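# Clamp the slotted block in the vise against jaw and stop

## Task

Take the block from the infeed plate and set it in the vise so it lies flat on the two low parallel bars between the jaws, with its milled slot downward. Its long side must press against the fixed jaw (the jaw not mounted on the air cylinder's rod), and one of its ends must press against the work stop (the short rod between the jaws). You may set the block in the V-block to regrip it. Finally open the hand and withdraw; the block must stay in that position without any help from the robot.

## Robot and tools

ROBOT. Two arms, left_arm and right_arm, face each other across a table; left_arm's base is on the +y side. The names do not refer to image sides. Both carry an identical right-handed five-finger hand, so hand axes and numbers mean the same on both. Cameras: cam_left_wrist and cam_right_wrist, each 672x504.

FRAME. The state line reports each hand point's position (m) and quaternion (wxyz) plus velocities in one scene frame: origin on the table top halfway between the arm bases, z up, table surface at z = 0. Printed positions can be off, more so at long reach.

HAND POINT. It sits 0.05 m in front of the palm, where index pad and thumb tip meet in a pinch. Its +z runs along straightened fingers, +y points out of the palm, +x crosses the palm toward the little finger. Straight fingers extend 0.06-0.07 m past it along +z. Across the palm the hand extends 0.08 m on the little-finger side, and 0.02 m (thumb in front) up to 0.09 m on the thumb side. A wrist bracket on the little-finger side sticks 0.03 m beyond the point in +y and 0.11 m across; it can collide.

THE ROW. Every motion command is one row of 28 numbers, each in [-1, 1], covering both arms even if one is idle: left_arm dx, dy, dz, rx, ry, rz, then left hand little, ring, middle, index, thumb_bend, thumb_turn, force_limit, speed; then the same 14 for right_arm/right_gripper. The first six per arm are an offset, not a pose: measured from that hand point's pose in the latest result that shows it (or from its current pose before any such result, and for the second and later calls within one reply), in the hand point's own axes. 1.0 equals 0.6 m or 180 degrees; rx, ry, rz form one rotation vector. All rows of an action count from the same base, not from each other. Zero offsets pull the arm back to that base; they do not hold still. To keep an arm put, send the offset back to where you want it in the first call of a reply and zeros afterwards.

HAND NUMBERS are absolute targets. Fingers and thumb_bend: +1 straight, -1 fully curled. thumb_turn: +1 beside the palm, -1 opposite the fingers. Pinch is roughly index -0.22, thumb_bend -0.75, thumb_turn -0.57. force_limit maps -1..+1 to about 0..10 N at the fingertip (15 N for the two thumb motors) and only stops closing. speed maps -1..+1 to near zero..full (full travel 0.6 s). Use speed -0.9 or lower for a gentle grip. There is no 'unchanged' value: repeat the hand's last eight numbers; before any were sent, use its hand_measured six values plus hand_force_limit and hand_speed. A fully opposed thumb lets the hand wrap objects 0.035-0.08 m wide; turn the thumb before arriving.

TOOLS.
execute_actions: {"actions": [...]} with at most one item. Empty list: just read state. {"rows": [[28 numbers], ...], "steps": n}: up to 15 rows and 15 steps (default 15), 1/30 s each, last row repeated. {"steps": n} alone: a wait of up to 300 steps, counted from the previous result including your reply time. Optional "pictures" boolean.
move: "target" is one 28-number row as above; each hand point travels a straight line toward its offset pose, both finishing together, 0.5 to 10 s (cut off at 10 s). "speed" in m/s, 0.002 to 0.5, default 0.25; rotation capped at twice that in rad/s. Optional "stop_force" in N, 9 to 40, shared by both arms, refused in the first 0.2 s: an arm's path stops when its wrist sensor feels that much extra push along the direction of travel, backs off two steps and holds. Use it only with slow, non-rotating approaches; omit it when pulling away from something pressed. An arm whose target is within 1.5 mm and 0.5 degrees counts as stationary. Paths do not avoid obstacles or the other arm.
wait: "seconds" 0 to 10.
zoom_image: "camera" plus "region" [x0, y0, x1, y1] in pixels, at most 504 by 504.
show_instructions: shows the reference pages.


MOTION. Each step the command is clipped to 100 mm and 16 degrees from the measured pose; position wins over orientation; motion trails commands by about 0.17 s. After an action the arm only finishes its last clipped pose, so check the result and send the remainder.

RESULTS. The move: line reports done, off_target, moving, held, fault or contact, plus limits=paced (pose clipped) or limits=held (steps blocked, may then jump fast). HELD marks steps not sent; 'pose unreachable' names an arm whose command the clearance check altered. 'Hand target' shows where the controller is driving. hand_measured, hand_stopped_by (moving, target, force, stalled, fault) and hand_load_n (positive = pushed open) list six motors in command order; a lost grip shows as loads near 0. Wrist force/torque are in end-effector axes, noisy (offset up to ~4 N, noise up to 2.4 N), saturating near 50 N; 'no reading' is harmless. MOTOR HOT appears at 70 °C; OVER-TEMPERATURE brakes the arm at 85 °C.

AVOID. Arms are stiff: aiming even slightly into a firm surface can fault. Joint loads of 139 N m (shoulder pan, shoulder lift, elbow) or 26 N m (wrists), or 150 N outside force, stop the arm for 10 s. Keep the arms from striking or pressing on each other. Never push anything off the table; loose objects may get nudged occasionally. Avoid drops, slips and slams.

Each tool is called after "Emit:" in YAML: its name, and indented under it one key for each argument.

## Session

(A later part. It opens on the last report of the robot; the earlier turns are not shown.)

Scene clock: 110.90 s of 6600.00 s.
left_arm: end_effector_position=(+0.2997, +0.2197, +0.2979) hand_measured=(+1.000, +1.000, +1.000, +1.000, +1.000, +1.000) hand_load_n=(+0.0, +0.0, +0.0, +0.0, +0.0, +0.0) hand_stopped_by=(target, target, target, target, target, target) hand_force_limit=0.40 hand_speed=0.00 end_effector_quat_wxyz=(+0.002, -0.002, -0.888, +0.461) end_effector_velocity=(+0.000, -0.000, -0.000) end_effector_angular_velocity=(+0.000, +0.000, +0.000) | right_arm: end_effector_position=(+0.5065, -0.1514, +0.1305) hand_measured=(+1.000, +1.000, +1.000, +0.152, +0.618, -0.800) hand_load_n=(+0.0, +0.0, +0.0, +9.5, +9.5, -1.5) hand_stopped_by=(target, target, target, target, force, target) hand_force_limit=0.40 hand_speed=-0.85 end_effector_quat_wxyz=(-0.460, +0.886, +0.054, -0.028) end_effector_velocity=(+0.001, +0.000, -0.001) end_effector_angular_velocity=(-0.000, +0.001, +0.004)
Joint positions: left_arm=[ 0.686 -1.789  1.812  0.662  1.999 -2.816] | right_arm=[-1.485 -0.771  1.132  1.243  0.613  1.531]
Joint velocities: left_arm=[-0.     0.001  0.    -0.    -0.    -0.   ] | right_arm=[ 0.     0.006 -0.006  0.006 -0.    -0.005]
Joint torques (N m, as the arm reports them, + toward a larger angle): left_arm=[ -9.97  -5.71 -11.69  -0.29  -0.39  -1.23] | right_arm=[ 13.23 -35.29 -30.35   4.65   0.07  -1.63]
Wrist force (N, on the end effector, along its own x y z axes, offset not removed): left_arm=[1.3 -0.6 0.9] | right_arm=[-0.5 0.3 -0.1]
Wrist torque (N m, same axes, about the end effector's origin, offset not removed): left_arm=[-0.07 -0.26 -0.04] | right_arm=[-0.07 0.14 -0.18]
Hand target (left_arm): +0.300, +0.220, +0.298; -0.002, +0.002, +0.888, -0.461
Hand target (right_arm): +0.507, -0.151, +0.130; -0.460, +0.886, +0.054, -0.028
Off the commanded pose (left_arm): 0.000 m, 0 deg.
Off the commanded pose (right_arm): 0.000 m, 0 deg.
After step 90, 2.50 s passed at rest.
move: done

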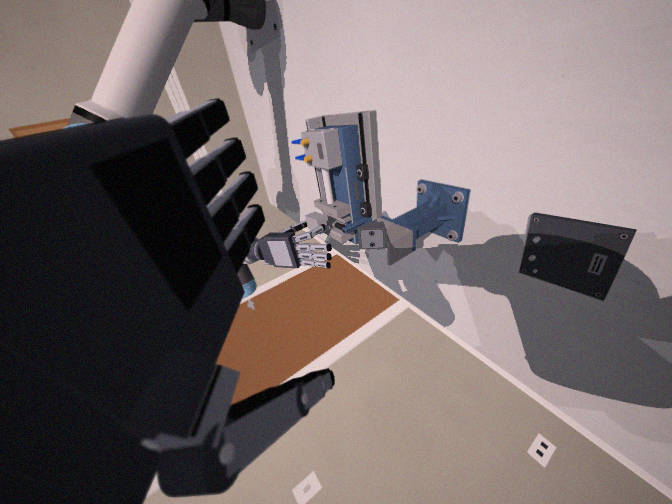

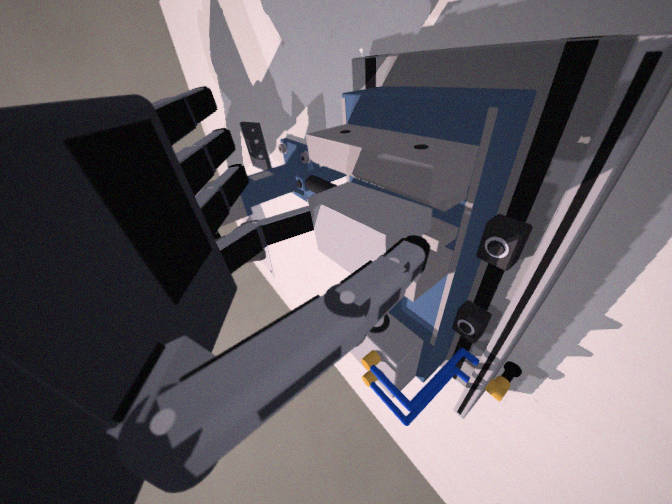

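Emit:
move:
  target: [0,0,0,0,0,0,1,1,1,1,1,1,0.4,0,-0.003,0.0164,0.0115,0,0.0023,0.0016,1,1,1,0.15,0.4,-0.8,0.4,-0.85]
  speed: 0.015
  stop_force: 9

Emit:
move:
  target: [0,0,0,0,0,0,1,1,1,1,1,1,0.4,0,0,0.0137,0.0096,0,0,0,1,1,1,0.15,0.4,-0.8,0.4,-0.85]
  speed: 0.008
  stop_force: 9

Scene clock: 118.97 s of 6600.00 s.
left_arm: end_effector_position=(+0.2997, +0.2197, +0.2979) hand_measured=(+1.000, +1.000, +1.000, +1.000, +1.000, +1.000) hand_load_n=(+0.0, +0.0, +0.0, +0.0, +0.0, +0.0) hand_stopped_by=(target, target, target, target, target, target) hand_force_limit=0.40 hand_speed=0.00 end_effector_quat_wxyz=(+0.002, -0.002, -0.888, +0.461) end_effector_velocity=(+0.000, +0.000, +0.001) end_effector_angular_velocity=(-0.001, -0.002, +0.000) | right_arm: end_effector_position=(+0.5047, -0.1516, +0.1186) hand_measured=(+1.000, +1.000, +1.000, +0.152, +0.618, -0.800) hand_load_n=(+0.0, +0.0, +0.0, +11.5, +9.0, +3.5) hand_stopped_by=(target, target, target, target, force, target) hand_force_limit=0.40 hand_speed=-0.85 end_effector_quat_wxyz=(-0.460, +0.886, +0.050, -0.026) end_effector_velocity=(-0.000, +0.000, -0.001) end_effector_angular_velocity=(+0.000, +0.000, -0.001)
Joint positions: left_arm=[ 0.686 -1.789  1.812  0.662  1.999 -2.816] | right_arm=[-1.486 -0.769  1.158  1.204  0.613  1.545]
Joint velocities: left_arm=[ 0.001 -0.    -0.001  0.    -0.     0.001] | right_arm=[ 0.    -0.     0.003 -0.003 -0.     0.002]
Joint torques (N m, as the arm reports them, + toward a larger angle): left_arm=[-10.11  -6.41 -12.23  -0.27  -0.38  -1.26] | right_arm=[-16.39 -33.9   -9.23  -1.71  -1.85   0.89]
Wrist force (N, on the end effector, along its own x y z axes, offset not removed): left_arm=[1.6 -0.3 0.1] | right_arm=[-5.6 -4.8 0.3]
Wrist torque (N m, same axes, about the end effector's origin, offset not removed): left_arm=[0.02 -0.19 -0.08] | right_arm=[-0.12 -0.18 0.15]
Hand target (left_arm): +0.300, +0.220, +0.298; -0.002, +0.002, +0.888, -0.461
Hand target (right_arm): +0.505, -0.152, +0.118; -0.460, +0.886, +0.050, -0.026
Off the commanded pose (left_arm): 0.000 m, 0 deg.
Off the commanded pose (right_arm): 0.000 m, 0 deg.
After step 90, 4.00 s passed at rest.
move: done

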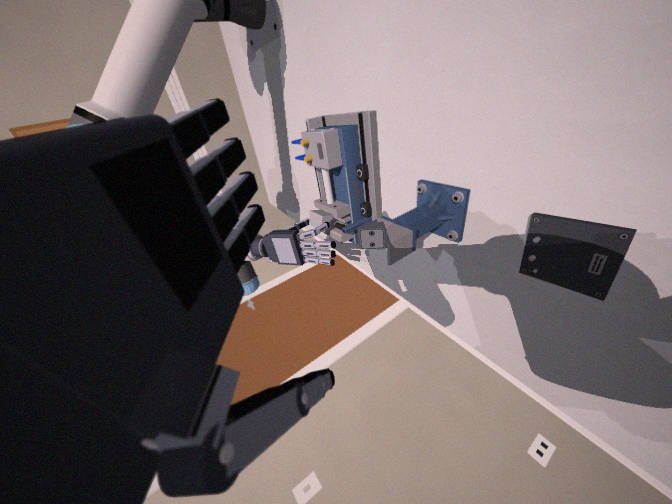

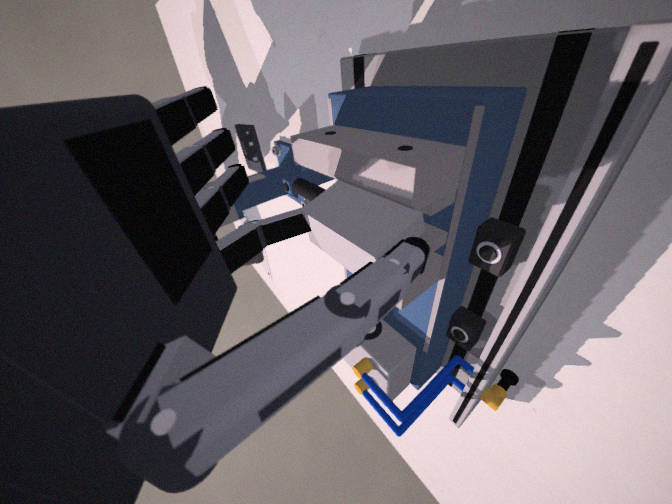

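Scene clock: 120.43 s of 6600.00 s.
left_arm: end_effector_position=(+0.2997, +0.2197, +0.2979) hand_measured=(+1.000, +1.000, +1.000, +1.000, +1.000, +1.000) hand_load_n=(+0.0, +0.0, +0.0, +0.0, +0.0, +0.0) hand_stopped_by=(target, target, target, target, target, target) hand_force_limit=0.40 hand_speed=0.00 end_effector_quat_wxyz=(+0.002, -0.002, -0.888, +0.461) end_effector_velocity=(-0.000, -0.000, -0.000) end_effector_angular_velocity=(+0.001, +0.001, -0.000) | right_arm: end_effector_position=(+0.5047, -0.1516, +0.1087) hand_measured=(+1.000, +1.000, +1.000, +0.152, +0.618, -0.800) hand_load_n=(+0.0, +0.0, +0.0, +9.5, +9.5, -2.0) hand_stopped_by=(target, target, target, target, force, target) hand_force_limit=0.40 hand_speed=-0.85 end_effector_quat_wxyz=(-0.460, +0.886, +0.050, -0.026) end_effector_velocity=(+0.000, -0.000, -0.001) end_effector_angular_velocity=(+0.000, -0.002, -0.000)
Joint positions: left_arm=[ 0.686 -1.789  1.812  0.662  1.999 -2.816] | right_arm=[-1.486 -0.759  1.167  1.184  0.613  1.545]
Joint velocities: left_arm=[-0.     0.001 -0.     0.     0.    -0.   ] | right_arm=[-0.     0.001  0.    -0.003  0.    -0.   ]
Joint torques (N m, as the arm reports them, + toward a larger angle): left_arm=[-10.05  -6.53 -11.85  -0.24  -0.36  -1.3 ] | right_arm=[ -3.81 -30.22  -7.18  -0.91   0.54  -1.7 ]
Wrist force (N, on the end effector, along its own x y z axes, offset not removed): left_arm=[1.3 -0.2 2.3] | right_arm=[1.8 -5.8 -4.7]
Wrist torque (N m, same axes, about the end effector's origin, offset not removed): left_arm=[-0.14 -0.31 -0.09] | right_arm=[-0.10 0.01 -0.06]
Hand target (left_arm): +0.300, +0.220, +0.298; -0.002, +0.002, +0.888, -0.461
Hand target (right_arm): +0.505, -0.152, +0.109; -0.460, +0.886, +0.050, -0.026
Off the commanded pose (left_arm): 0.000 m, 0 deg.
Off the commanded pose (right_arm): 0.000 m, 0 deg.
move: done

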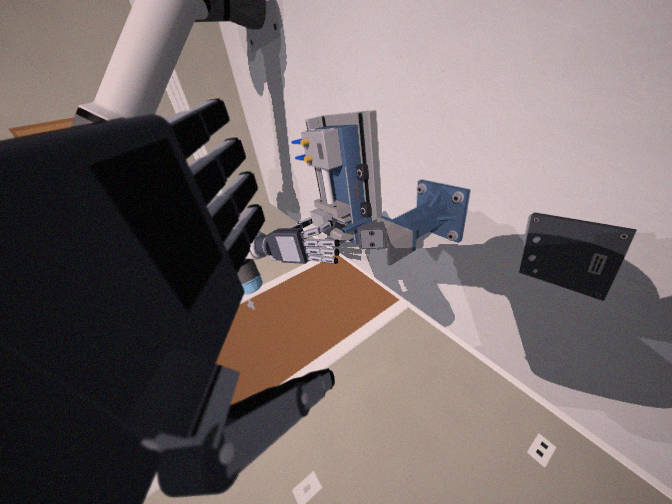

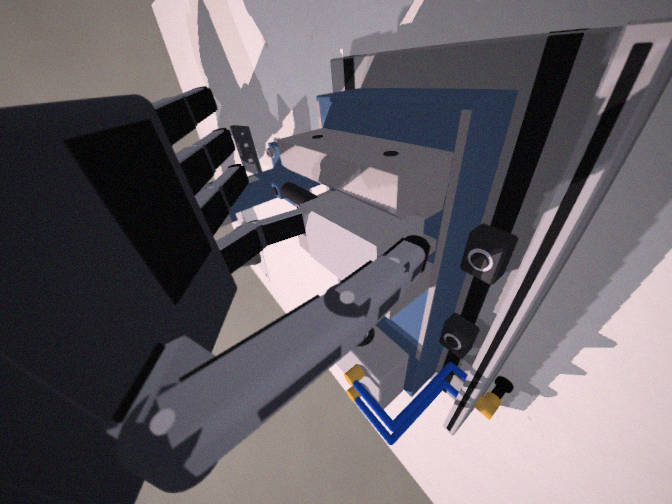

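Emit:
zoom_image:
  camera: "cam_right_wrist"
  region: [250, 100, 490, 300]

Emit:
zoom_image:
  camera: "cam_left_wrist"
  region: [290, 185, 360, 250]

Region (250, 100, 490, 300) of cam_right_wrist's 672x504 image, scaled by 2.100, with more detail than that image has.

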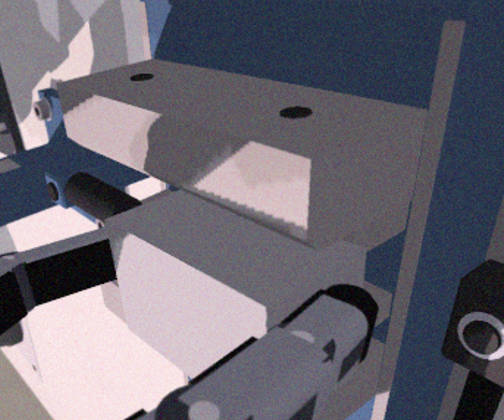

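Region (290, 185, 360, 250) of cam_left_wrist's 672x504 image, scaled by 7.200, with more detail than that image has; it fills the top 468 rows of this view, and the rest is white.

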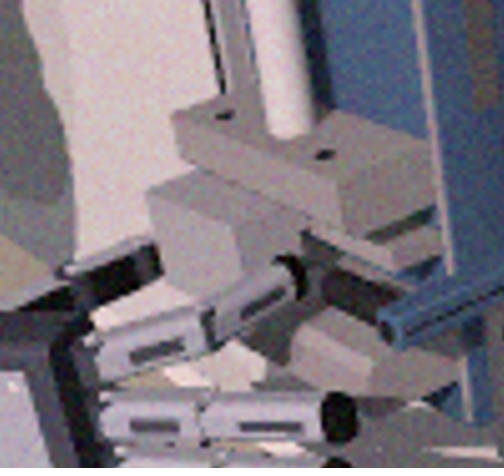

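Emit:
move:
  target: [0,0,0,0,0,0,1,1,1,1,1,1,0.4,0,0,-0.001,-0.0007,0,0,0,1,1,1,0.15,0.4,-0.8,0.4,-0.85]

Emit:
move:
  target: [0,0,0,0,0,0,1,1,1,1,1,1,0.4,0,0.018,0,0,0,0,0,1,1,1,0.15,0.4,-0.8,0.4,-0.85]
  speed: 0.006
  stop_force: 9

Emit:
zoom_image:
  camera: "cam_right_wrist"
  region: [250, 100, 490, 300]

Scene clock: 129.13 s of 6600.00 s.
left_arm: end_effector_position=(+0.2997, +0.2197, +0.2979) hand_measured=(+1.000, +1.000, +1.000, +1.000, +1.000, +1.000) hand_load_n=(+0.0, +0.0, +0.0, +0.0, +0.0, +0.0) hand_stopped_by=(target, target, target, target, target, target) hand_force_limit=0.40 hand_speed=0.00 end_effector_quat_wxyz=(+0.002, -0.002, -0.888, +0.461) end_effector_velocity=(+0.000, +0.000, +0.000) end_effector_angular_velocity=(-0.001, -0.000, +0.001) | right_arm: end_effector_position=(+0.5047, -0.1516, +0.1093) hand_measured=(+1.000, +1.000, +1.000, +0.152, +0.618, -0.800) hand_load_n=(+0.0, +0.0, +0.0, +9.5, +9.5, -1.5) hand_stopped_by=(target, target, target, target, force, target) hand_force_limit=0.40 hand_speed=-0.85 end_effector_quat_wxyz=(-0.460, +0.886, +0.050, -0.026) end_effector_velocity=(+0.001, +0.000, +0.001) end_effector_angular_velocity=(+0.002, -0.001, -0.001)
Joint positions: left_arm=[ 0.686 -1.789  1.812  0.662  1.999 -2.816] | right_arm=[-1.486 -0.76   1.166  1.186  0.613  1.545]
Joint velocities: left_arm=[ 0.001 -0.     0.    -0.     0.    -0.   ] | right_arm=[-0.001 -0.001 -0.001 -0.    -0.001  0.   ]
Joint torques (N m, as the arm reports them, + toward a larger angle): left_arm=[-10.24  -6.56 -12.04  -0.3   -0.31  -1.17] | right_arm=[  9.99 -58.69 -28.67   4.67  -1.91   1.93]
Wrist force (N, on the end effector, along its own x y z axes, offset not removed): left_arm=[-0.1 -1.1 0.8] | right_arm=[-0.9 -1.3 -0.3]
Wrist torque (N m, same axes, about the end effector's origin, offset not removed): left_arm=[-0.09 -0.09 -0.20] | right_arm=[-0.20 0.18 -0.22]
Hand target (left_arm): +0.300, +0.220, +0.298; -0.002, +0.002, +0.888, -0.461
Hand target (right_arm): +0.505, -0.152, +0.109; -0.460, +0.886, +0.050, -0.026
Off the commanded pose (left_arm): 0.000 m, 0 deg.
Off the commanded pose (right_arm): 0.000 m, 0 deg.
After step 90, 5.00 s passed at rest.
move: done

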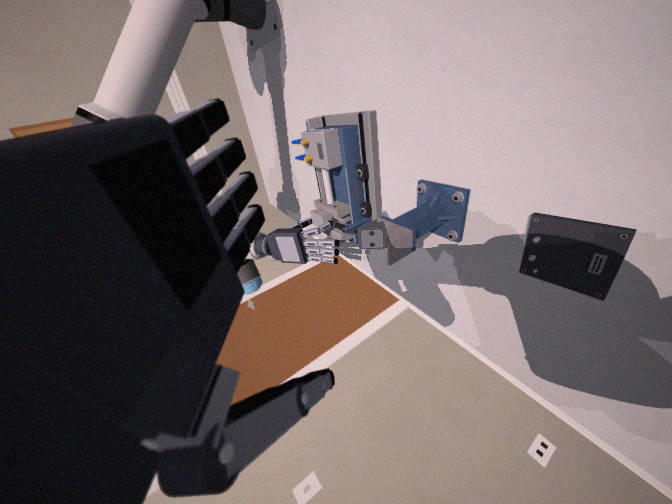

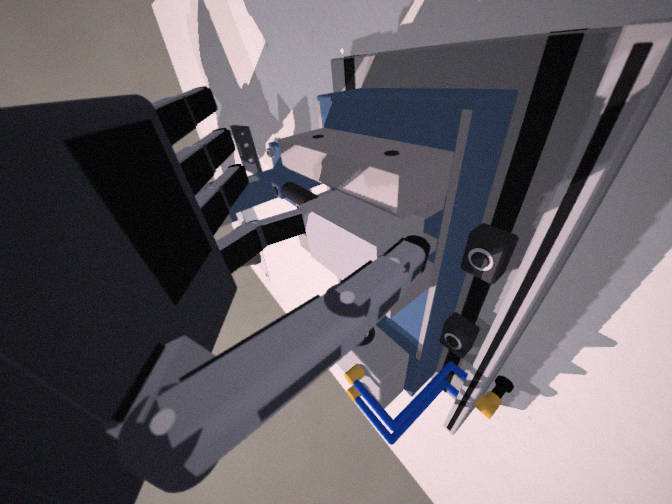

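Scene clock: 130.90 s of 6600.00 s.
left_arm: end_effector_position=(+0.2997, +0.2197, +0.2979) hand_measured=(+1.000, +1.000, +1.000, +1.000, +1.000, +1.000) hand_load_n=(+0.0, +0.0, +0.0, +0.0, +0.0, +0.0) hand_stopped_by=(target, target, target, target, target, target) hand_force_limit=0.40 hand_speed=0.00 end_effector_quat_wxyz=(+0.002, -0.002, -0.888, +0.461) end_effector_velocity=(-0.000, -0.000, -0.000) end_effector_angular_velocity=(+0.000, +0.001, -0.001) | right_arm: end_effector_position=(+0.5129, -0.1507, +0.1093) hand_measured=(+1.000, +1.000, +1.000, +0.152, +0.618, -0.800) hand_load_n=(+0.0, +0.0, +0.0, +10.5, +10.0, +3.5) hand_stopped_by=(target, target, target, target, force, target) hand_force_limit=0.40 hand_speed=-0.85 end_effector_quat_wxyz=(-0.460, +0.886, +0.050, -0.026) end_effector_velocity=(-0.002, +0.000, +0.000) end_effector_angular_velocity=(+0.001, -0.002, +0.000)
Joint positions: left_arm=[ 0.686 -1.789  1.812  0.662  1.999 -2.816] | right_arm=[-1.485 -0.74   1.129  1.203  0.613  1.545]
Joint velocities: left_arm=[-0.001  0.     0.     0.     0.001 -0.   ] | right_arm=[ 0.001 -0.005  0.009 -0.006 -0.001  0.   ]
Joint torques (N m, as the arm reports them, + toward a larger angle): left_arm=[ -9.93  -6.14 -11.98  -0.21  -0.32  -1.21] | right_arm=[  9.7  -58.32 -10.18  -0.73  -1.96   0.44]
Wrist force (N, on the end effector, along its own x y z axes, offset not removed): left_arm=[1.1 -1.4 0.1] | right_arm=[-3.1 -2.2 0.0]
Wrist torque (N m, same axes, about the end effector's origin, offset not removed): left_arm=[-0.10 -0.15 -0.15] | right_arm=[-0.22 -0.03 -0.01]
Hand target (left_arm): +0.300, +0.220, +0.298; -0.002, +0.002, +0.888, -0.461
Hand target (right_arm): +0.513, -0.151, +0.109; -0.460, +0.886, +0.050, -0.026
Off the commanded pose (left_arm): 0.000 m, 0 deg.
Off the commanded pose (right_arm): 0.003 m, 0 deg.
move: contact (right_arm)

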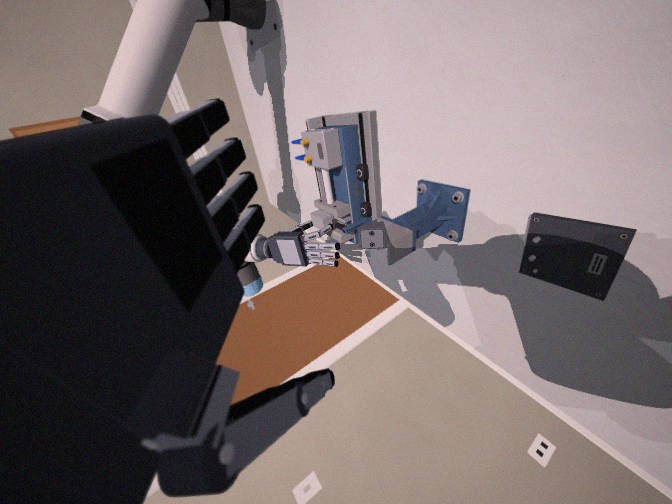

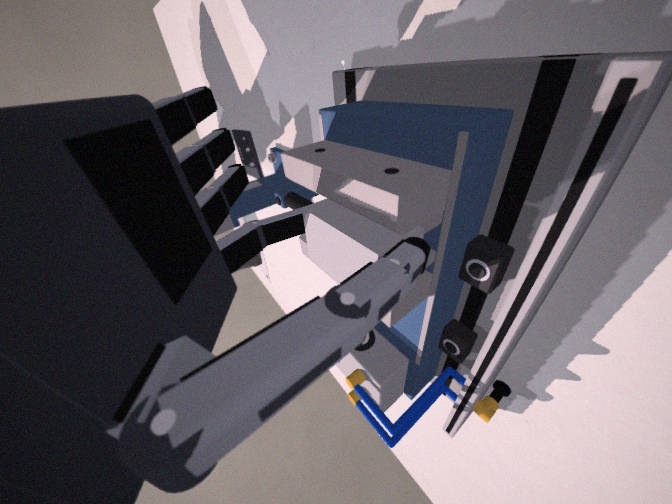

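Region (250, 100, 490, 300) of cam_right_wrist's 672x504 image, scaled by 2.100, with more detail than that image has.

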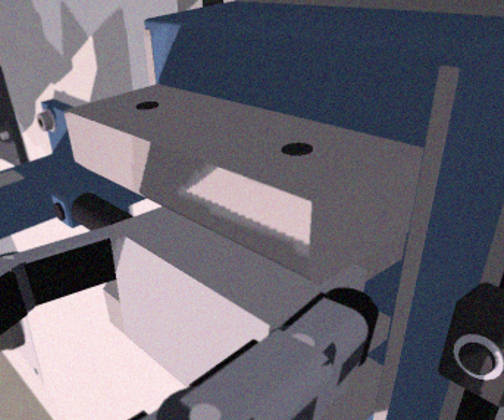

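Emit:
execute_actions:
  actions: []

Emit:
execute_actions:
  actions:
    - {"rows":[[0,0,0,0,0,0,1,1,1,1,1,1,0.4,0,0,0,0,0,0,0,1,1,1,0.27,0.8,-0.8,0.4,-0.7]],"steps":15}

Scene clock: 143.37 s of 6600.00 s.
left_arm: end_effector_position=(+0.2997, +0.2197, +0.2979) hand_measured=(+1.000, +1.000, +1.000, +1.000, +1.000, +1.000) hand_load_n=(+0.0, +0.0, +0.0, +0.0, +0.0, +0.0) hand_stopped_by=(target, target, target, target, target, target) hand_force_limit=0.40 hand_speed=0.00 end_effector_quat_wxyz=(+0.002, -0.002, -0.888, +0.461) end_effector_velocity=(-0.000, -0.000, -0.000) end_effector_angular_velocity=(+0.000, +0.001, +0.001) | right_arm: end_effector_position=(+0.5128, -0.1507, +0.1093) hand_measured=(+1.000, +1.000, +1.000, +0.152, +0.618, -0.800) hand_load_n=(+0.0, +0.0, +0.0, +10.5, +10.0, +2.5) hand_stopped_by=(target, target, target, target, force, target) hand_force_limit=0.40 hand_speed=-0.85 end_effector_quat_wxyz=(-0.460, +0.886, +0.050, -0.026) end_effector_velocity=(-0.000, +0.000, +0.000) end_effector_angular_velocity=(+0.001, +0.000, +0.000)
Joint positions: left_arm=[ 0.686 -1.789  1.812  0.662  1.999 -2.816] | right_arm=[-1.485 -0.741  1.13   1.202  0.613  1.545]
Joint velocities: left_arm=[-0.     0.    -0.    -0.    -0.    -0.001] | right_arm=[ 0.    -0.    -0.     0.001 -0.001 -0.   ]
Joint torques (N m, as the arm reports them, + toward a larger angle): left_arm=[-10.59  -6.38 -12.14  -0.3   -0.34  -1.29] | right_arm=[  4.61 -59.18 -10.09  -0.19  -1.76  -2.13]
Wrist force (N, on the end effector, along its own x y z axes, offset not removed): left_arm=[0.8 0.1 0.8] | right_arm=[-3.5 0.1 1.1]
Wrist torque (N m, same axes, about the end effector's origin, offset not removed): left_arm=[0.05 -0.14 -0.05] | right_arm=[-0.09 0.10 0.07]
Hand target (left_arm): +0.300, +0.220, +0.298; -0.002, +0.002, +0.888, -0.461
Hand target (right_arm): +0.513, -0.151, +0.109; -0.460, +0.886, +0.050, -0.026
Off the commanded pose (left_arm): 0.000 m, 0 deg.
Off the commanded pose (right_arm): 0.003 m, 0 deg.
Steps of this call (steps 1 to 90: nothing new was sent; then 9.47 s passed at rest). Readings (end_effector_position | what the end effector reports):
1: left_arm (+0.2997, +0.2197, +0.2979) | right_arm (+0.5129, -0.1507, +0.1093) | left_arm hand_measured=(+1.000, +1.000, +1.000, +1.000, +1.000, +1.000) hand_load_n=(+0.0, +0.0, +0.0, +0.0, +0.0, +0.0) hand_stopped_by=(target, target, target, target, target, target) hand_force_limit=0.40 hand_speed=0.00 | right_arm hand_measured=(+1.000, +1.000, +1.000, +0.152, +0.618, -0.800) hand_load_n=(+0.0, +0.0, +0.0, +10.5, +10.0, +3.0) hand_stopped_by=(target, target, target, target, force, target) hand_force_limit=0.40 hand_speed=-0.85
2: left_arm (+0.2997, +0.2197, +0.2979) | right_arm (+0.5128, -0.1507, +0.1093) | left_arm hand_measured=(+1.000, +1.000, +1.000, +1.000, +1.000, +1.000) hand_load_n=(+0.0, +0.0, +0.0, +0.0, +0.0, +0.0) hand_stopped_by=(target, target, target, target, target, target) hand_force_limit=0.40 hand_speed=0.00 | right_arm hand_measured=(+1.000, +1.000, +1.000, +0.152, +0.618, -0.800) hand_load_n=(+0.0, +0.0, +0.0, +10.5, +10.0, +3.0) hand_stopped_by=(target, target, target, target, force, target) hand_force_limit=0.40 hand_speed=-0.85
4: left_arm (+0.2997, +0.2197, +0.2979) | right_arm (+0.5128, -0.1507, +0.1093) | left_arm hand_measured=(+1.000, +1.000, +1.000, +1.000, +1.000, +1.000) hand_load_n=(+0.0, +0.0, +0.0, +0.0, +0.0, +0.0) hand_stopped_by=(target, target, target, target, target, target) hand_force_limit=0.40 hand_speed=0.00 | right_arm hand_measured=(+1.000, +1.000, +1.000, +0.152, +0.618, -0.800) hand_load_n=(+0.0, +0.0, +0.0, +10.5, +10.0, +2.5) hand_stopped_by=(target, target, target, target, force, target) hand_force_limit=0.40 hand_speed=-0.85
8: left_arm (+0.2997, +0.2197, +0.2979) | right_arm (+0.5128, -0.1507, +0.1093) | left_arm hand_measured=(+1.000, +1.000, +1.000, +1.000, +1.000, +1.000) hand_load_n=(+0.0, +0.0, +0.0, +0.0, +0.0, +0.0) hand_stopped_by=(target, target, target, target, target, target) hand_force_limit=0.40 hand_speed=0.00 | right_arm hand_measured=(+1.000, +1.000, +1.000, +0.152, +0.618, -0.800) hand_load_n=(+0.0, +0.0, +0.0, +10.5, +10.0, +2.5) hand_stopped_by=(target, target, target, target, force, target) hand_force_limit=0.40 hand_speed=-0.85
90: the state above

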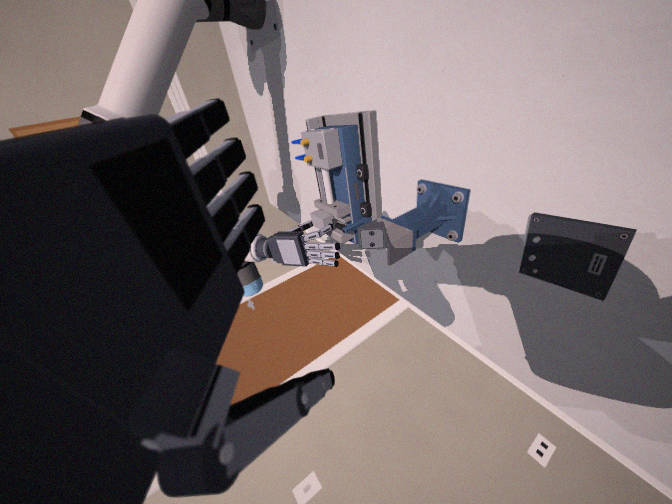

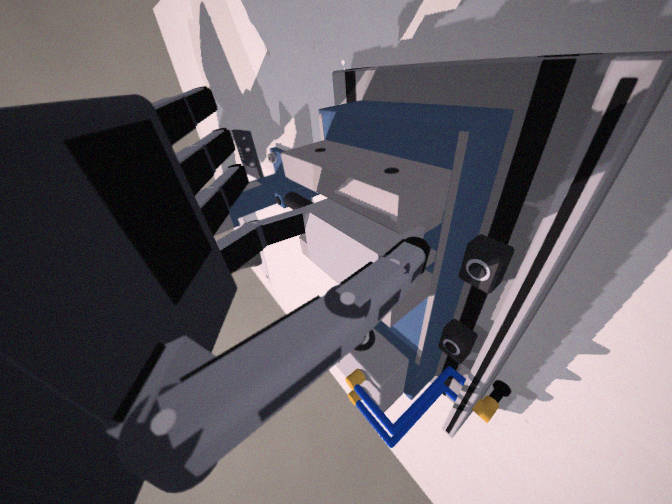

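Scene clock: 143.87 s of 6600.00 s.
left_arm: end_effector_position=(+0.2997, +0.2197, +0.2979) hand_measured=(+1.000, +1.000, +1.000, +1.000, +1.000, +1.000) hand_load_n=(+0.0, +0.0, +0.0, +0.0, +0.0, +0.0) hand_stopped_by=(target, target, target, target, target, target) hand_force_limit=0.40 hand_speed=0.00 end_effector_quat_wxyz=(+0.002, -0.002, -0.888, +0.461) end_effector_velocity=(-0.000, -0.000, -0.000) end_effector_angular_velocity=(+0.000, +0.002, +0.000) | right_arm: end_effector_position=(+0.5128, -0.1507, +0.1093) hand_measured=(+1.000, +1.000, +1.000, +0.270, +0.738, -0.800) hand_load_n=(+0.0, +0.0, +0.0, +0.0, +0.0, +0.0) hand_stopped_by=(target, target, target, target, moving, target) hand_force_limit=0.40 hand_speed=-0.70 end_effector_quat_wxyz=(-0.460, +0.886, +0.050, -0.026) end_effector_velocity=(+0.000, +0.000, +0.000) end_effector_angular_velocity=(+0.000, -0.000, +0.000)
Joint positions: left_arm=[ 0.686 -1.789  1.812  0.662  1.999 -2.816] | right_arm=[-1.485 -0.741  1.13   1.202  0.613  1.545]
Joint velocities: left_arm=[-0.     0.    -0.     0.001  0.001 -0.001] | right_arm=[ 0. -0. -0. -0. -0.  0.]
Joint torques (N m, as the arm reports them, + toward a larger angle): left_arm=[ -9.69  -6.25 -11.86  -0.18  -0.28  -1.31] | right_arm=[  4.7  -58.79 -11.2    0.73  -1.72  -1.15]
Wrist force (N, on the end effector, along its own x y z axes, offset not removed): left_arm=[0.8 -0.3 1.3] | right_arm=[-0.6 1.3 -1.1]
Wrist torque (N m, same axes, about the end effector's origin, offset not removed): left_arm=[0.02 -0.12 -0.06] | right_arm=[0.32 0.19 -0.01]
Hand target (left_arm): +0.300, +0.220, +0.298; -0.002, +0.002, +0.888, -0.461
Hand target (right_arm): +0.513, -0.151, +0.109; -0.460, +0.886, +0.050, -0.026
Off the commanded pose (left_arm): 0.000 m, 0 deg.
Off the commanded pose (right_arm): 0.000 m, 0 deg.
Steps of this call (steps 1 to 15: all 15 steps of this action). Readings (end_effector_position | what the end effector reports):
1: left_arm (+0.2997, +0.2197, +0.2979) | right_arm (+0.5128, -0.1507, +0.1093) | left_arm hand_measured=(+1.000, +1.000, +1.000, +1.000, +1.000, +1.000) hand_load_n=(+0.0, +0.0, +0.0, +0.0, +0.0, +0.0) hand_stopped_by=(target, target, target, target, target, target) hand_force_limit=0.40 hand_speed=0.00 | right_arm hand_measured=(+1.000, +1.000, +1.000, +0.152, +0.618, -0.800) hand_load_n=(+0.0, +0.0, +0.0, +10.5, +10.0, +2.5) hand_stopped_by=(target, target, target, moving, moving, target) hand_force_limit=0.40 hand_speed=-0.70
2: left_arm (+0.2997, +0.2197, +0.2979) | right_arm (+0.5128, -0.1507, +0.1093) | left_arm hand_measured=(+1.000, +1.000, +1.000, +1.000, +1.000, +1.000) hand_load_n=(+0.0, +0.0, +0.0, +0.0, +0.0, +0.0) hand_stopped_by=(target, target, target, target, target, target) hand_force_limit=0.40 hand_speed=0.00 | right_arm hand_measured=(+1.000, +1.000, +1.000, +0.152, +0.618, -0.800) hand_load_n=(+0.0, +0.0, +0.0, +10.5, +10.0, +2.5) hand_stopped_by=(target, target, target, moving, moving, target) hand_force_limit=0.40 hand_speed=-0.70
4: left_arm (+0.2997, +0.2197, +0.2979) | right_arm (+0.5128, -0.1507, +0.1093) | left_arm hand_measured=(+1.000, +1.000, +1.000, +1.000, +1.000, +1.000) hand_load_n=(+0.0, +0.0, +0.0, +0.0, +0.0, +0.0) hand_stopped_by=(target, target, target, target, target, target) hand_force_limit=0.40 hand_speed=0.00 | right_arm hand_measured=(+1.000, +1.000, +1.000, +0.166, +0.626, -0.800) hand_load_n=(+0.0, +0.0, +0.0, +5.0, +6.5, +2.5) hand_stopped_by=(target, target, target, moving, moving, target) hand_force_limit=0.40 hand_speed=-0.70
8: left_arm (+0.2997, +0.2197, +0.2979) | right_arm (+0.5128, -0.1507, +0.1093) | left_arm hand_measured=(+1.000, +1.000, +1.000, +1.000, +1.000, +1.000) hand_load_n=(+0.0, +0.0, +0.0, +0.0, +0.0, +0.0) hand_stopped_by=(target, target, target, target, target, target) hand_force_limit=0.40 hand_speed=0.00 | right_arm hand_measured=(+1.000, +1.000, +1.000, +0.232, +0.664, -0.800) hand_load_n=(+0.0, +0.0, +0.0, +0.0, +0.0, +0.0) hand_stopped_by=(target, target, target, moving, moving, target) hand_force_limit=0.40 hand_speed=-0.70
15: the state above

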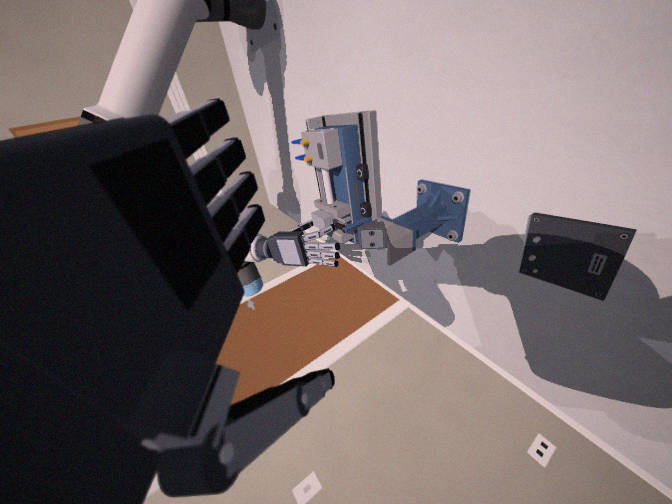

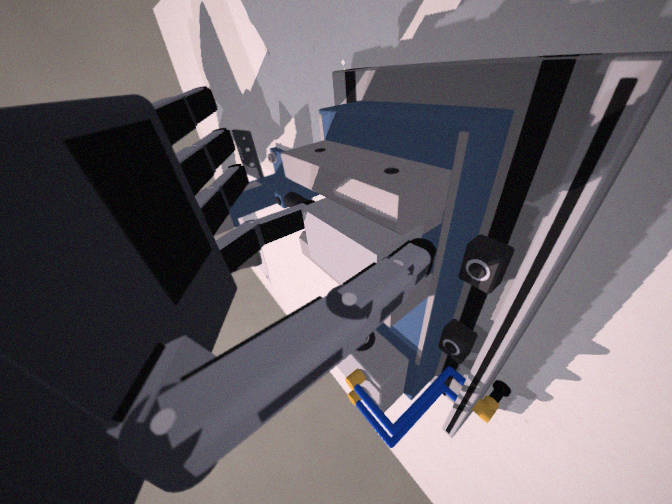

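Emit:
move:
  target: [0,0,0,0,0,0,1,1,1,1,1,1,0.4,0,-0.022,-0.0246,-0.0172,0,0,0,1,1,1,0.27,0.8,-0.8,0.4,-0.7]
  speed: 0.03

Emit:
execute_actions:
  actions:
    - {"rows":[[0,0,0,0,0,0,1,1,1,1,1,1,0.4,0,0,0,0,0,0,0,1,1,1,1,0.8,-0.8,0.4,0]],"steps":15}
  pictures: false

Emit:
move:
  target: [0,0,0,0,0,0,1,1,1,1,1,1,0.4,0,0,0.0137,0.0096,0,0,0,1,1,1,1,0.8,-0.8,0.4,0]
  speed: 0.03

Scene clock: 149.53 s of 6600.00 s.
left_arm: end_effector_position=(+0.2997, +0.2197, +0.2979) hand_measured=(+1.000, +1.000, +1.000, +1.000, +1.000, +1.000) hand_load_n=(+0.0, +0.0, +0.0, +0.0, +0.0, +0.0) hand_stopped_by=(target, target, target, target, target, target) hand_force_limit=0.40 hand_speed=0.00 end_effector_quat_wxyz=(+0.002, -0.002, -0.888, +0.461) end_effector_velocity=(+0.000, +0.000, -0.000) end_effector_angular_velocity=(+0.000, +0.000, +0.000) | right_arm: end_effector_position=(+0.4997, -0.1522, +0.1272) hand_measured=(+1.000, +1.000, +1.000, +0.270, +0.800, -0.800) hand_load_n=(+0.0, +0.0, +0.0, +0.0, +0.0, +0.0) hand_stopped_by=(target, target, target, target, target, target) hand_force_limit=0.40 hand_speed=-0.70 end_effector_quat_wxyz=(-0.460, +0.886, +0.050, -0.026) end_effector_velocity=(-0.001, -0.000, +0.001) end_effector_angular_velocity=(+0.001, -0.000, -0.001)
Joint positions: left_arm=[ 0.686 -1.789  1.812  0.662  1.999 -2.816] | right_arm=[-1.486 -0.789  1.171  1.211  0.613  1.545]
Joint velocities: left_arm=[ 0.001  0.001 -0.    -0.     0.     0.   ] | right_arm=[-0.001 -0.004  0.003  0.    -0.001 -0.   ]
Joint torques (N m, as the arm reports them, + toward a larger angle): left_arm=[-10.32  -6.04 -12.09  -0.23  -0.34  -1.3 ] | right_arm=[-13.23 -56.83  -8.42   4.38  -1.01  -1.88]
Wrist force (N, on the end effector, along its own x y z axes, offset not removed): left_arm=[1.5 -0.6 1.0] | right_arm=[0.0 0.3 -0.5]
Wrist torque (N m, same axes, about the end effector's origin, offset not removed): left_arm=[-0.07 -0.25 -0.03] | right_arm=[0.18 0.13 -0.11]
Hand target (left_arm): +0.300, +0.220, +0.298; -0.002, +0.002, +0.888, -0.461
Hand target (right_arm): +0.500, -0.152, +0.127; -0.460, +0.886, +0.050, -0.026
Off the commanded pose (left_arm): 0.000 m, 0 deg.
Off the commanded pose (right_arm): 0.000 m, 0 deg.
After step 90, 1.63 s passed at rest.
move: done

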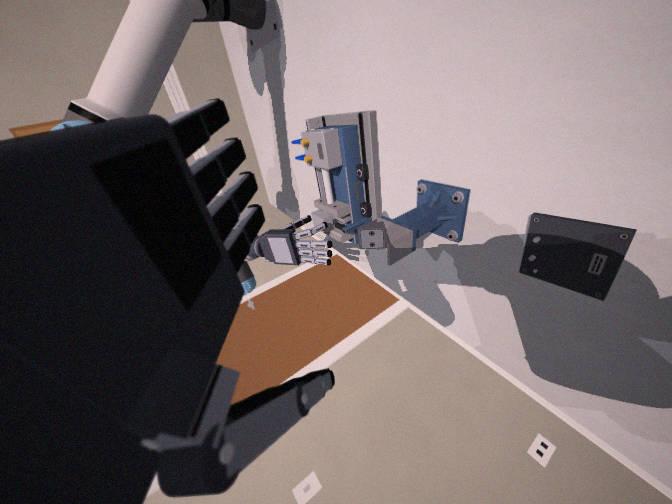

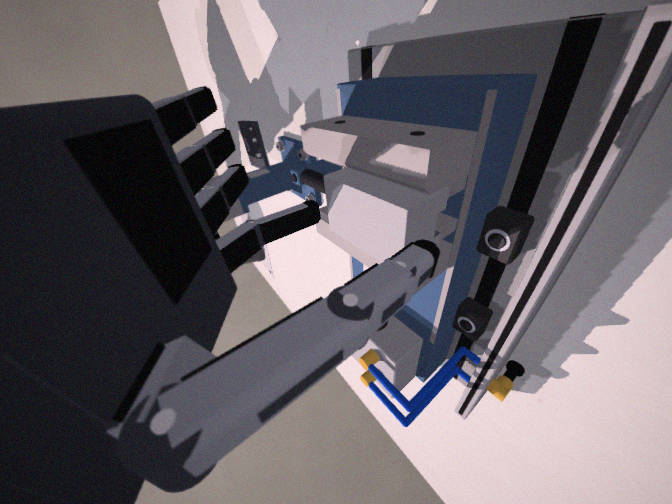

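Scene clock: 150.03 s of 6600.00 s.
left_arm: end_effector_position=(+0.2997, +0.2197, +0.2979) hand_measured=(+1.000, +1.000, +1.000, +1.000, +1.000, +1.000) hand_load_n=(+0.0, +0.0, +0.0, +0.0, +0.0, +0.0) hand_stopped_by=(target, target, target, target, target, target) hand_force_limit=0.40 hand_speed=0.00 end_effector_quat_wxyz=(+0.002, -0.002, -0.888, +0.461) end_effector_velocity=(-0.000, -0.000, +0.000) end_effector_angular_velocity=(-0.001, -0.000, -0.001) | right_arm: end_effector_position=(+0.4997, -0.1522, +0.1273) hand_measured=(+1.000, +1.000, +1.000, +0.932, +0.800, -0.800) hand_load_n=(+0.0, +0.0, +0.0, +0.0, +0.0, +0.0) hand_stopped_by=(target, target, target, moving, target, target) hand_force_limit=0.40 hand_speed=0.00 end_effector_quat_wxyz=(-0.460, +0.886, +0.050, -0.026) end_effector_velocity=(+0.000, -0.000, -0.000) end_effector_angular_velocity=(+0.000, -0.000, -0.000)
Joint positions: left_arm=[ 0.686 -1.789  1.812  0.662  1.999 -2.816] | right_arm=[-1.486 -0.79   1.171  1.211  0.613  1.545]
Joint velocities: left_arm=[-0.001  0.    -0.    -0.001  0.    -0.   ] | right_arm=[-0.  0. -0. -0. -0.  0.]
Joint torques (N m, as the arm reports them, + toward a larger angle): left_arm=[-10.    -6.5  -11.62  -0.27  -0.29  -1.25] | right_arm=[-11.66 -38.97 -25.54   3.97  -1.01  -1.69]
Wrist force (N, on the end effector, along its own x y z axes, offset not removed): left_arm=[0.5 0.5 1.1] | right_arm=[1.3 1.4 -1.8]
Wrist torque (N m, same axes, about the end effector's origin, offset not removed): left_arm=[0.13 -0.12 -0.09] | right_arm=[0.40 -0.07 0.03]
Hand target (left_arm): +0.300, +0.220, +0.298; -0.002, +0.002, +0.888, -0.461
Hand target (right_arm): +0.500, -0.152, +0.127; -0.460, +0.886, +0.050, -0.026
Off the commanded pose (left_arm): 0.000 m, 0 deg.
Off the commanded pose (right_arm): 0.000 m, 0 deg.
Steps of this call (steps 1 to 15: all 15 steps of this action). Readings (end_effector_position | what the end effector reports):
1: left_arm (+0.2997, +0.2197, +0.2979) | right_arm (+0.4997, -0.1522, +0.1273) | left_arm hand_measured=(+1.000, +1.000, +1.000, +1.000, +1.000, +1.000) hand_load_n=(+0.0, +0.0, +0.0, +0.0, +0.0, +0.0) hand_stopped_by=(target, target, target, target, target, target) hand_force_limit=0.40 hand_speed=0.00 | right_arm hand_measured=(+1.000, +1.000, +1.000, +0.270, +0.800, -0.800) hand_load_n=(+0.0, +0.0, +0.0, +0.0, +0.0, +0.0) hand_stopped_by=(target, target, target, moving, target, target) hand_force_limit=0.40 hand_speed=0.00
2: left_arm (+0.2997, +0.2197, +0.2979) | right_arm (+0.4997, -0.1522, +0.1273) | left_arm hand_measured=(+1.000, +1.000, +1.000, +1.000, +1.000, +1.000) hand_load_n=(+0.0, +0.0, +0.0, +0.0, +0.0, +0.0) hand_stopped_by=(target, target, target, target, target, target) hand_force_limit=0.40 hand_speed=0.00 | right_arm hand_measured=(+1.000, +1.000, +1.000, +0.270, +0.800, -0.800) hand_load_n=(+0.0, +0.0, +0.0, +0.0, +0.0, +0.0) hand_stopped_by=(target, target, target, moving, target, target) hand_force_limit=0.40 hand_speed=0.00
4: left_arm (+0.2997, +0.2197, +0.2979) | right_arm (+0.4997, -0.1522, +0.1273) | left_arm hand_measured=(+1.000, +1.000, +1.000, +1.000, +1.000, +1.000) hand_load_n=(+0.0, +0.0, +0.0, +0.0, +0.0, +0.0) hand_stopped_by=(target, target, target, target, target, target) hand_force_limit=0.40 hand_speed=0.00 | right_arm hand_measured=(+1.000, +1.000, +1.000, +0.320, +0.800, -0.800) hand_load_n=(+0.0, +0.0, +0.0, +0.0, +0.0, +0.0) hand_stopped_by=(target, target, target, moving, target, target) hand_force_limit=0.40 hand_speed=0.00
8: left_arm (+0.2997, +0.2197, +0.2979) | right_arm (+0.4997, -0.1522, +0.1273) | left_arm hand_measured=(+1.000, +1.000, +1.000, +1.000, +1.000, +1.000) hand_load_n=(+0.0, +0.0, +0.0, +0.0, +0.0, +0.0) hand_stopped_by=(target, target, target, target, target, target) hand_force_limit=0.40 hand_speed=0.00 | right_arm hand_measured=(+1.000, +1.000, +1.000, +0.542, +0.800, -0.800) hand_load_n=(+0.0, +0.0, +0.0, +0.0, +0.0, +0.0) hand_stopped_by=(target, target, target, moving, target, target) hand_force_limit=0.40 hand_speed=0.00
15: the state above

Scene clock: 151.00 s of 6600.00 s.
left_arm: end_effector_position=(+0.2997, +0.2197, +0.2979) hand_measured=(+1.000, +1.000, +1.000, +1.000, +1.000, +1.000) hand_load_n=(+0.0, +0.0, +0.0, +0.0, +0.0, +0.0) hand_stopped_by=(target, target, target, target, target, target) hand_force_limit=0.40 hand_speed=0.00 end_effector_quat_wxyz=(+0.002, -0.002, -0.888, +0.461) end_effector_velocity=(-0.000, -0.000, -0.000) end_effector_angular_velocity=(+0.001, +0.002, +0.001) | right_arm: end_effector_position=(+0.4997, -0.1522, +0.1174) hand_measured=(+1.000, +1.000, +1.000, +1.000, +0.800, -0.800) hand_load_n=(+0.0, +0.0, +0.0, +0.0, +0.0, +0.0) hand_stopped_by=(target, target, target, target, target, target) hand_force_limit=0.40 hand_speed=0.00 end_effector_quat_wxyz=(-0.460, +0.886, +0.050, -0.026) end_effector_velocity=(-0.000, +0.000, -0.002) end_effector_angular_velocity=(+0.000, -0.000, +0.000)
Joint positions: left_arm=[ 0.686 -1.789  1.812  0.662  1.999 -2.816] | right_arm=[-1.486 -0.78   1.181  1.191  0.613  1.545]
Joint velocities: left_arm=[-0.     0.001  0.     0.    -0.    -0.002] | right_arm=[ 0.     0.002  0.002 -0.003 -0.     0.   ]
Joint torques (N m, as the arm reports them, + toward a larger angle): left_arm=[ -9.56  -6.44 -12.04  -0.2   -0.23  -1.3 ] | right_arm=[-12.94 -35.4   -9.21   0.18  -0.74  -1.12]
Wrist force (N, on the end effector, along its own x y z axes, offset not removed): left_arm=[0.9 -0.3 -0.5] | right_arm=[0.5 0.7 0.4]
Wrist torque (N m, same axes, about the end effector's origin, offset not removed): left_arm=[0.07 -0.10 -0.08] | right_arm=[0.15 0.05 -0.04]
Hand target (left_arm): +0.300, +0.220, +0.298; -0.002, +0.002, +0.888, -0.461
Hand target (right_arm): +0.500, -0.152, +0.117; -0.460, +0.886, +0.050, -0.026
Off the commanded pose (left_arm): 0.000 m, 0 deg.
Off the commanded pose (right_arm): 0.000 m, 0 deg.
move: done

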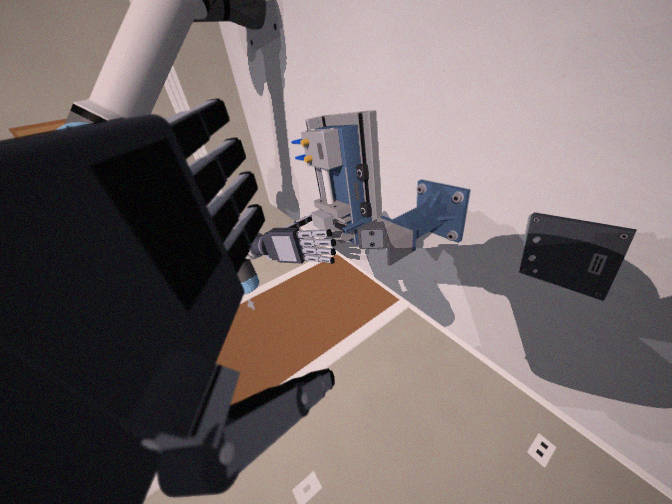

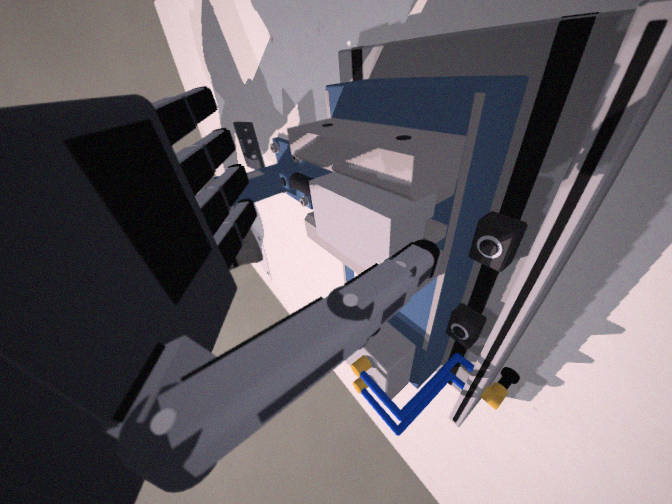

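Emit:
move:
  target: [0,0,0,0,0,0,1,1,1,1,1,1,0.4,0,0.009,-0.0355,0.077,0,0,0,1,1,1,1,0.8,-0.8,0.4,0]
  speed: 0.01
  stop_force: 9

Scene clock: 158.13 s of 6600.00 s.
left_arm: end_effector_position=(+0.2997, +0.2197, +0.2979) hand_measured=(+1.000, +1.000, +1.000, +1.000, +1.000, +1.000) hand_load_n=(+0.0, +0.0, +0.0, +0.0, +0.0, +0.0) hand_stopped_by=(target, target, target, target, target, target) hand_force_limit=0.40 hand_speed=0.00 end_effector_quat_wxyz=(+0.002, -0.002, -0.888, +0.461) end_effector_velocity=(-0.000, +0.000, -0.000) end_effector_angular_velocity=(+0.000, +0.000, -0.001) | right_arm: end_effector_position=(+0.4996, -0.1222, +0.1118) hand_measured=(+1.000, +1.000, +1.000, +1.000, +0.806, -0.800) hand_load_n=(+0.0, +0.0, +0.0, +0.0, +10.5, +0.5) hand_stopped_by=(target, target, target, target, target, target) hand_force_limit=0.40 hand_speed=0.00 end_effector_quat_wxyz=(-0.460, +0.886, +0.050, -0.026) end_effector_velocity=(-0.001, -0.003, +0.001) end_effector_angular_velocity=(-0.000, +0.002, +0.001)
Joint positions: left_arm=[ 0.686 -1.789  1.812  0.662  1.999 -2.816] | right_arm=[-1.433 -0.757  1.133  1.142  0.614  1.635]
Joint velocities: left_arm=[-0.    -0.     0.     0.001  0.     0.   ] | right_arm=[-0.005 -0.003  0.007  0.006 -0.    -0.01 ]
Joint torques (N m, as the arm reports them, + toward a larger angle): left_arm=[ -9.53  -5.99 -12.02  -0.35  -0.21  -1.25] | right_arm=[ -7.87 -55.92  -8.72   4.32  -2.68  -1.8 ]
Wrist force (N, on the end effector, along its own x y z axes, offset not removed): left_arm=[0.9 -0.1 2.1] | right_arm=[-1.2 2.6 -10.9]
Wrist torque (N m, same axes, about the end effector's origin, offset not removed): left_arm=[-0.07 -0.22 -0.13] | right_arm=[-0.28 0.16 -0.13]
Hand target (left_arm): +0.300, +0.220, +0.298; -0.002, +0.002, +0.888, -0.461
Hand target (right_arm): +0.500, -0.123, +0.112; -0.460, +0.886, +0.050, -0.026
Off the commanded pose (left_arm): 0.000 m, 0 deg.
Off the commanded pose (right_arm): 0.021 m, 0 deg.
After step 90, 0.73 s passed at rest.
move: contact (right_arm)

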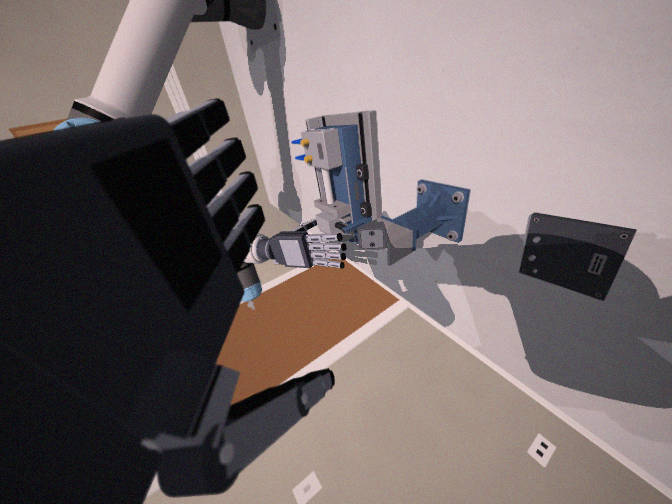

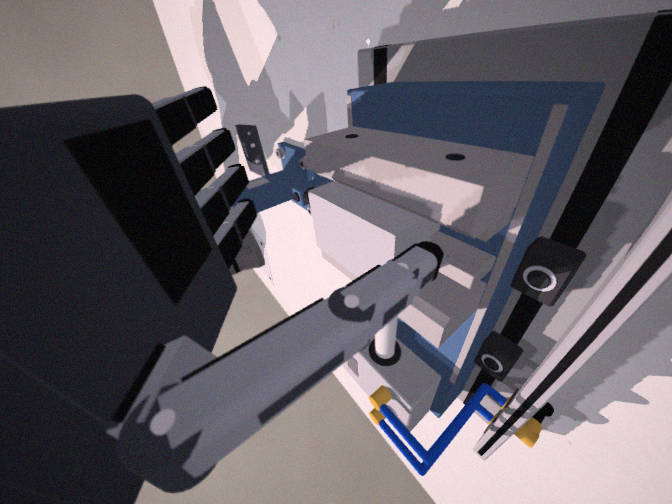

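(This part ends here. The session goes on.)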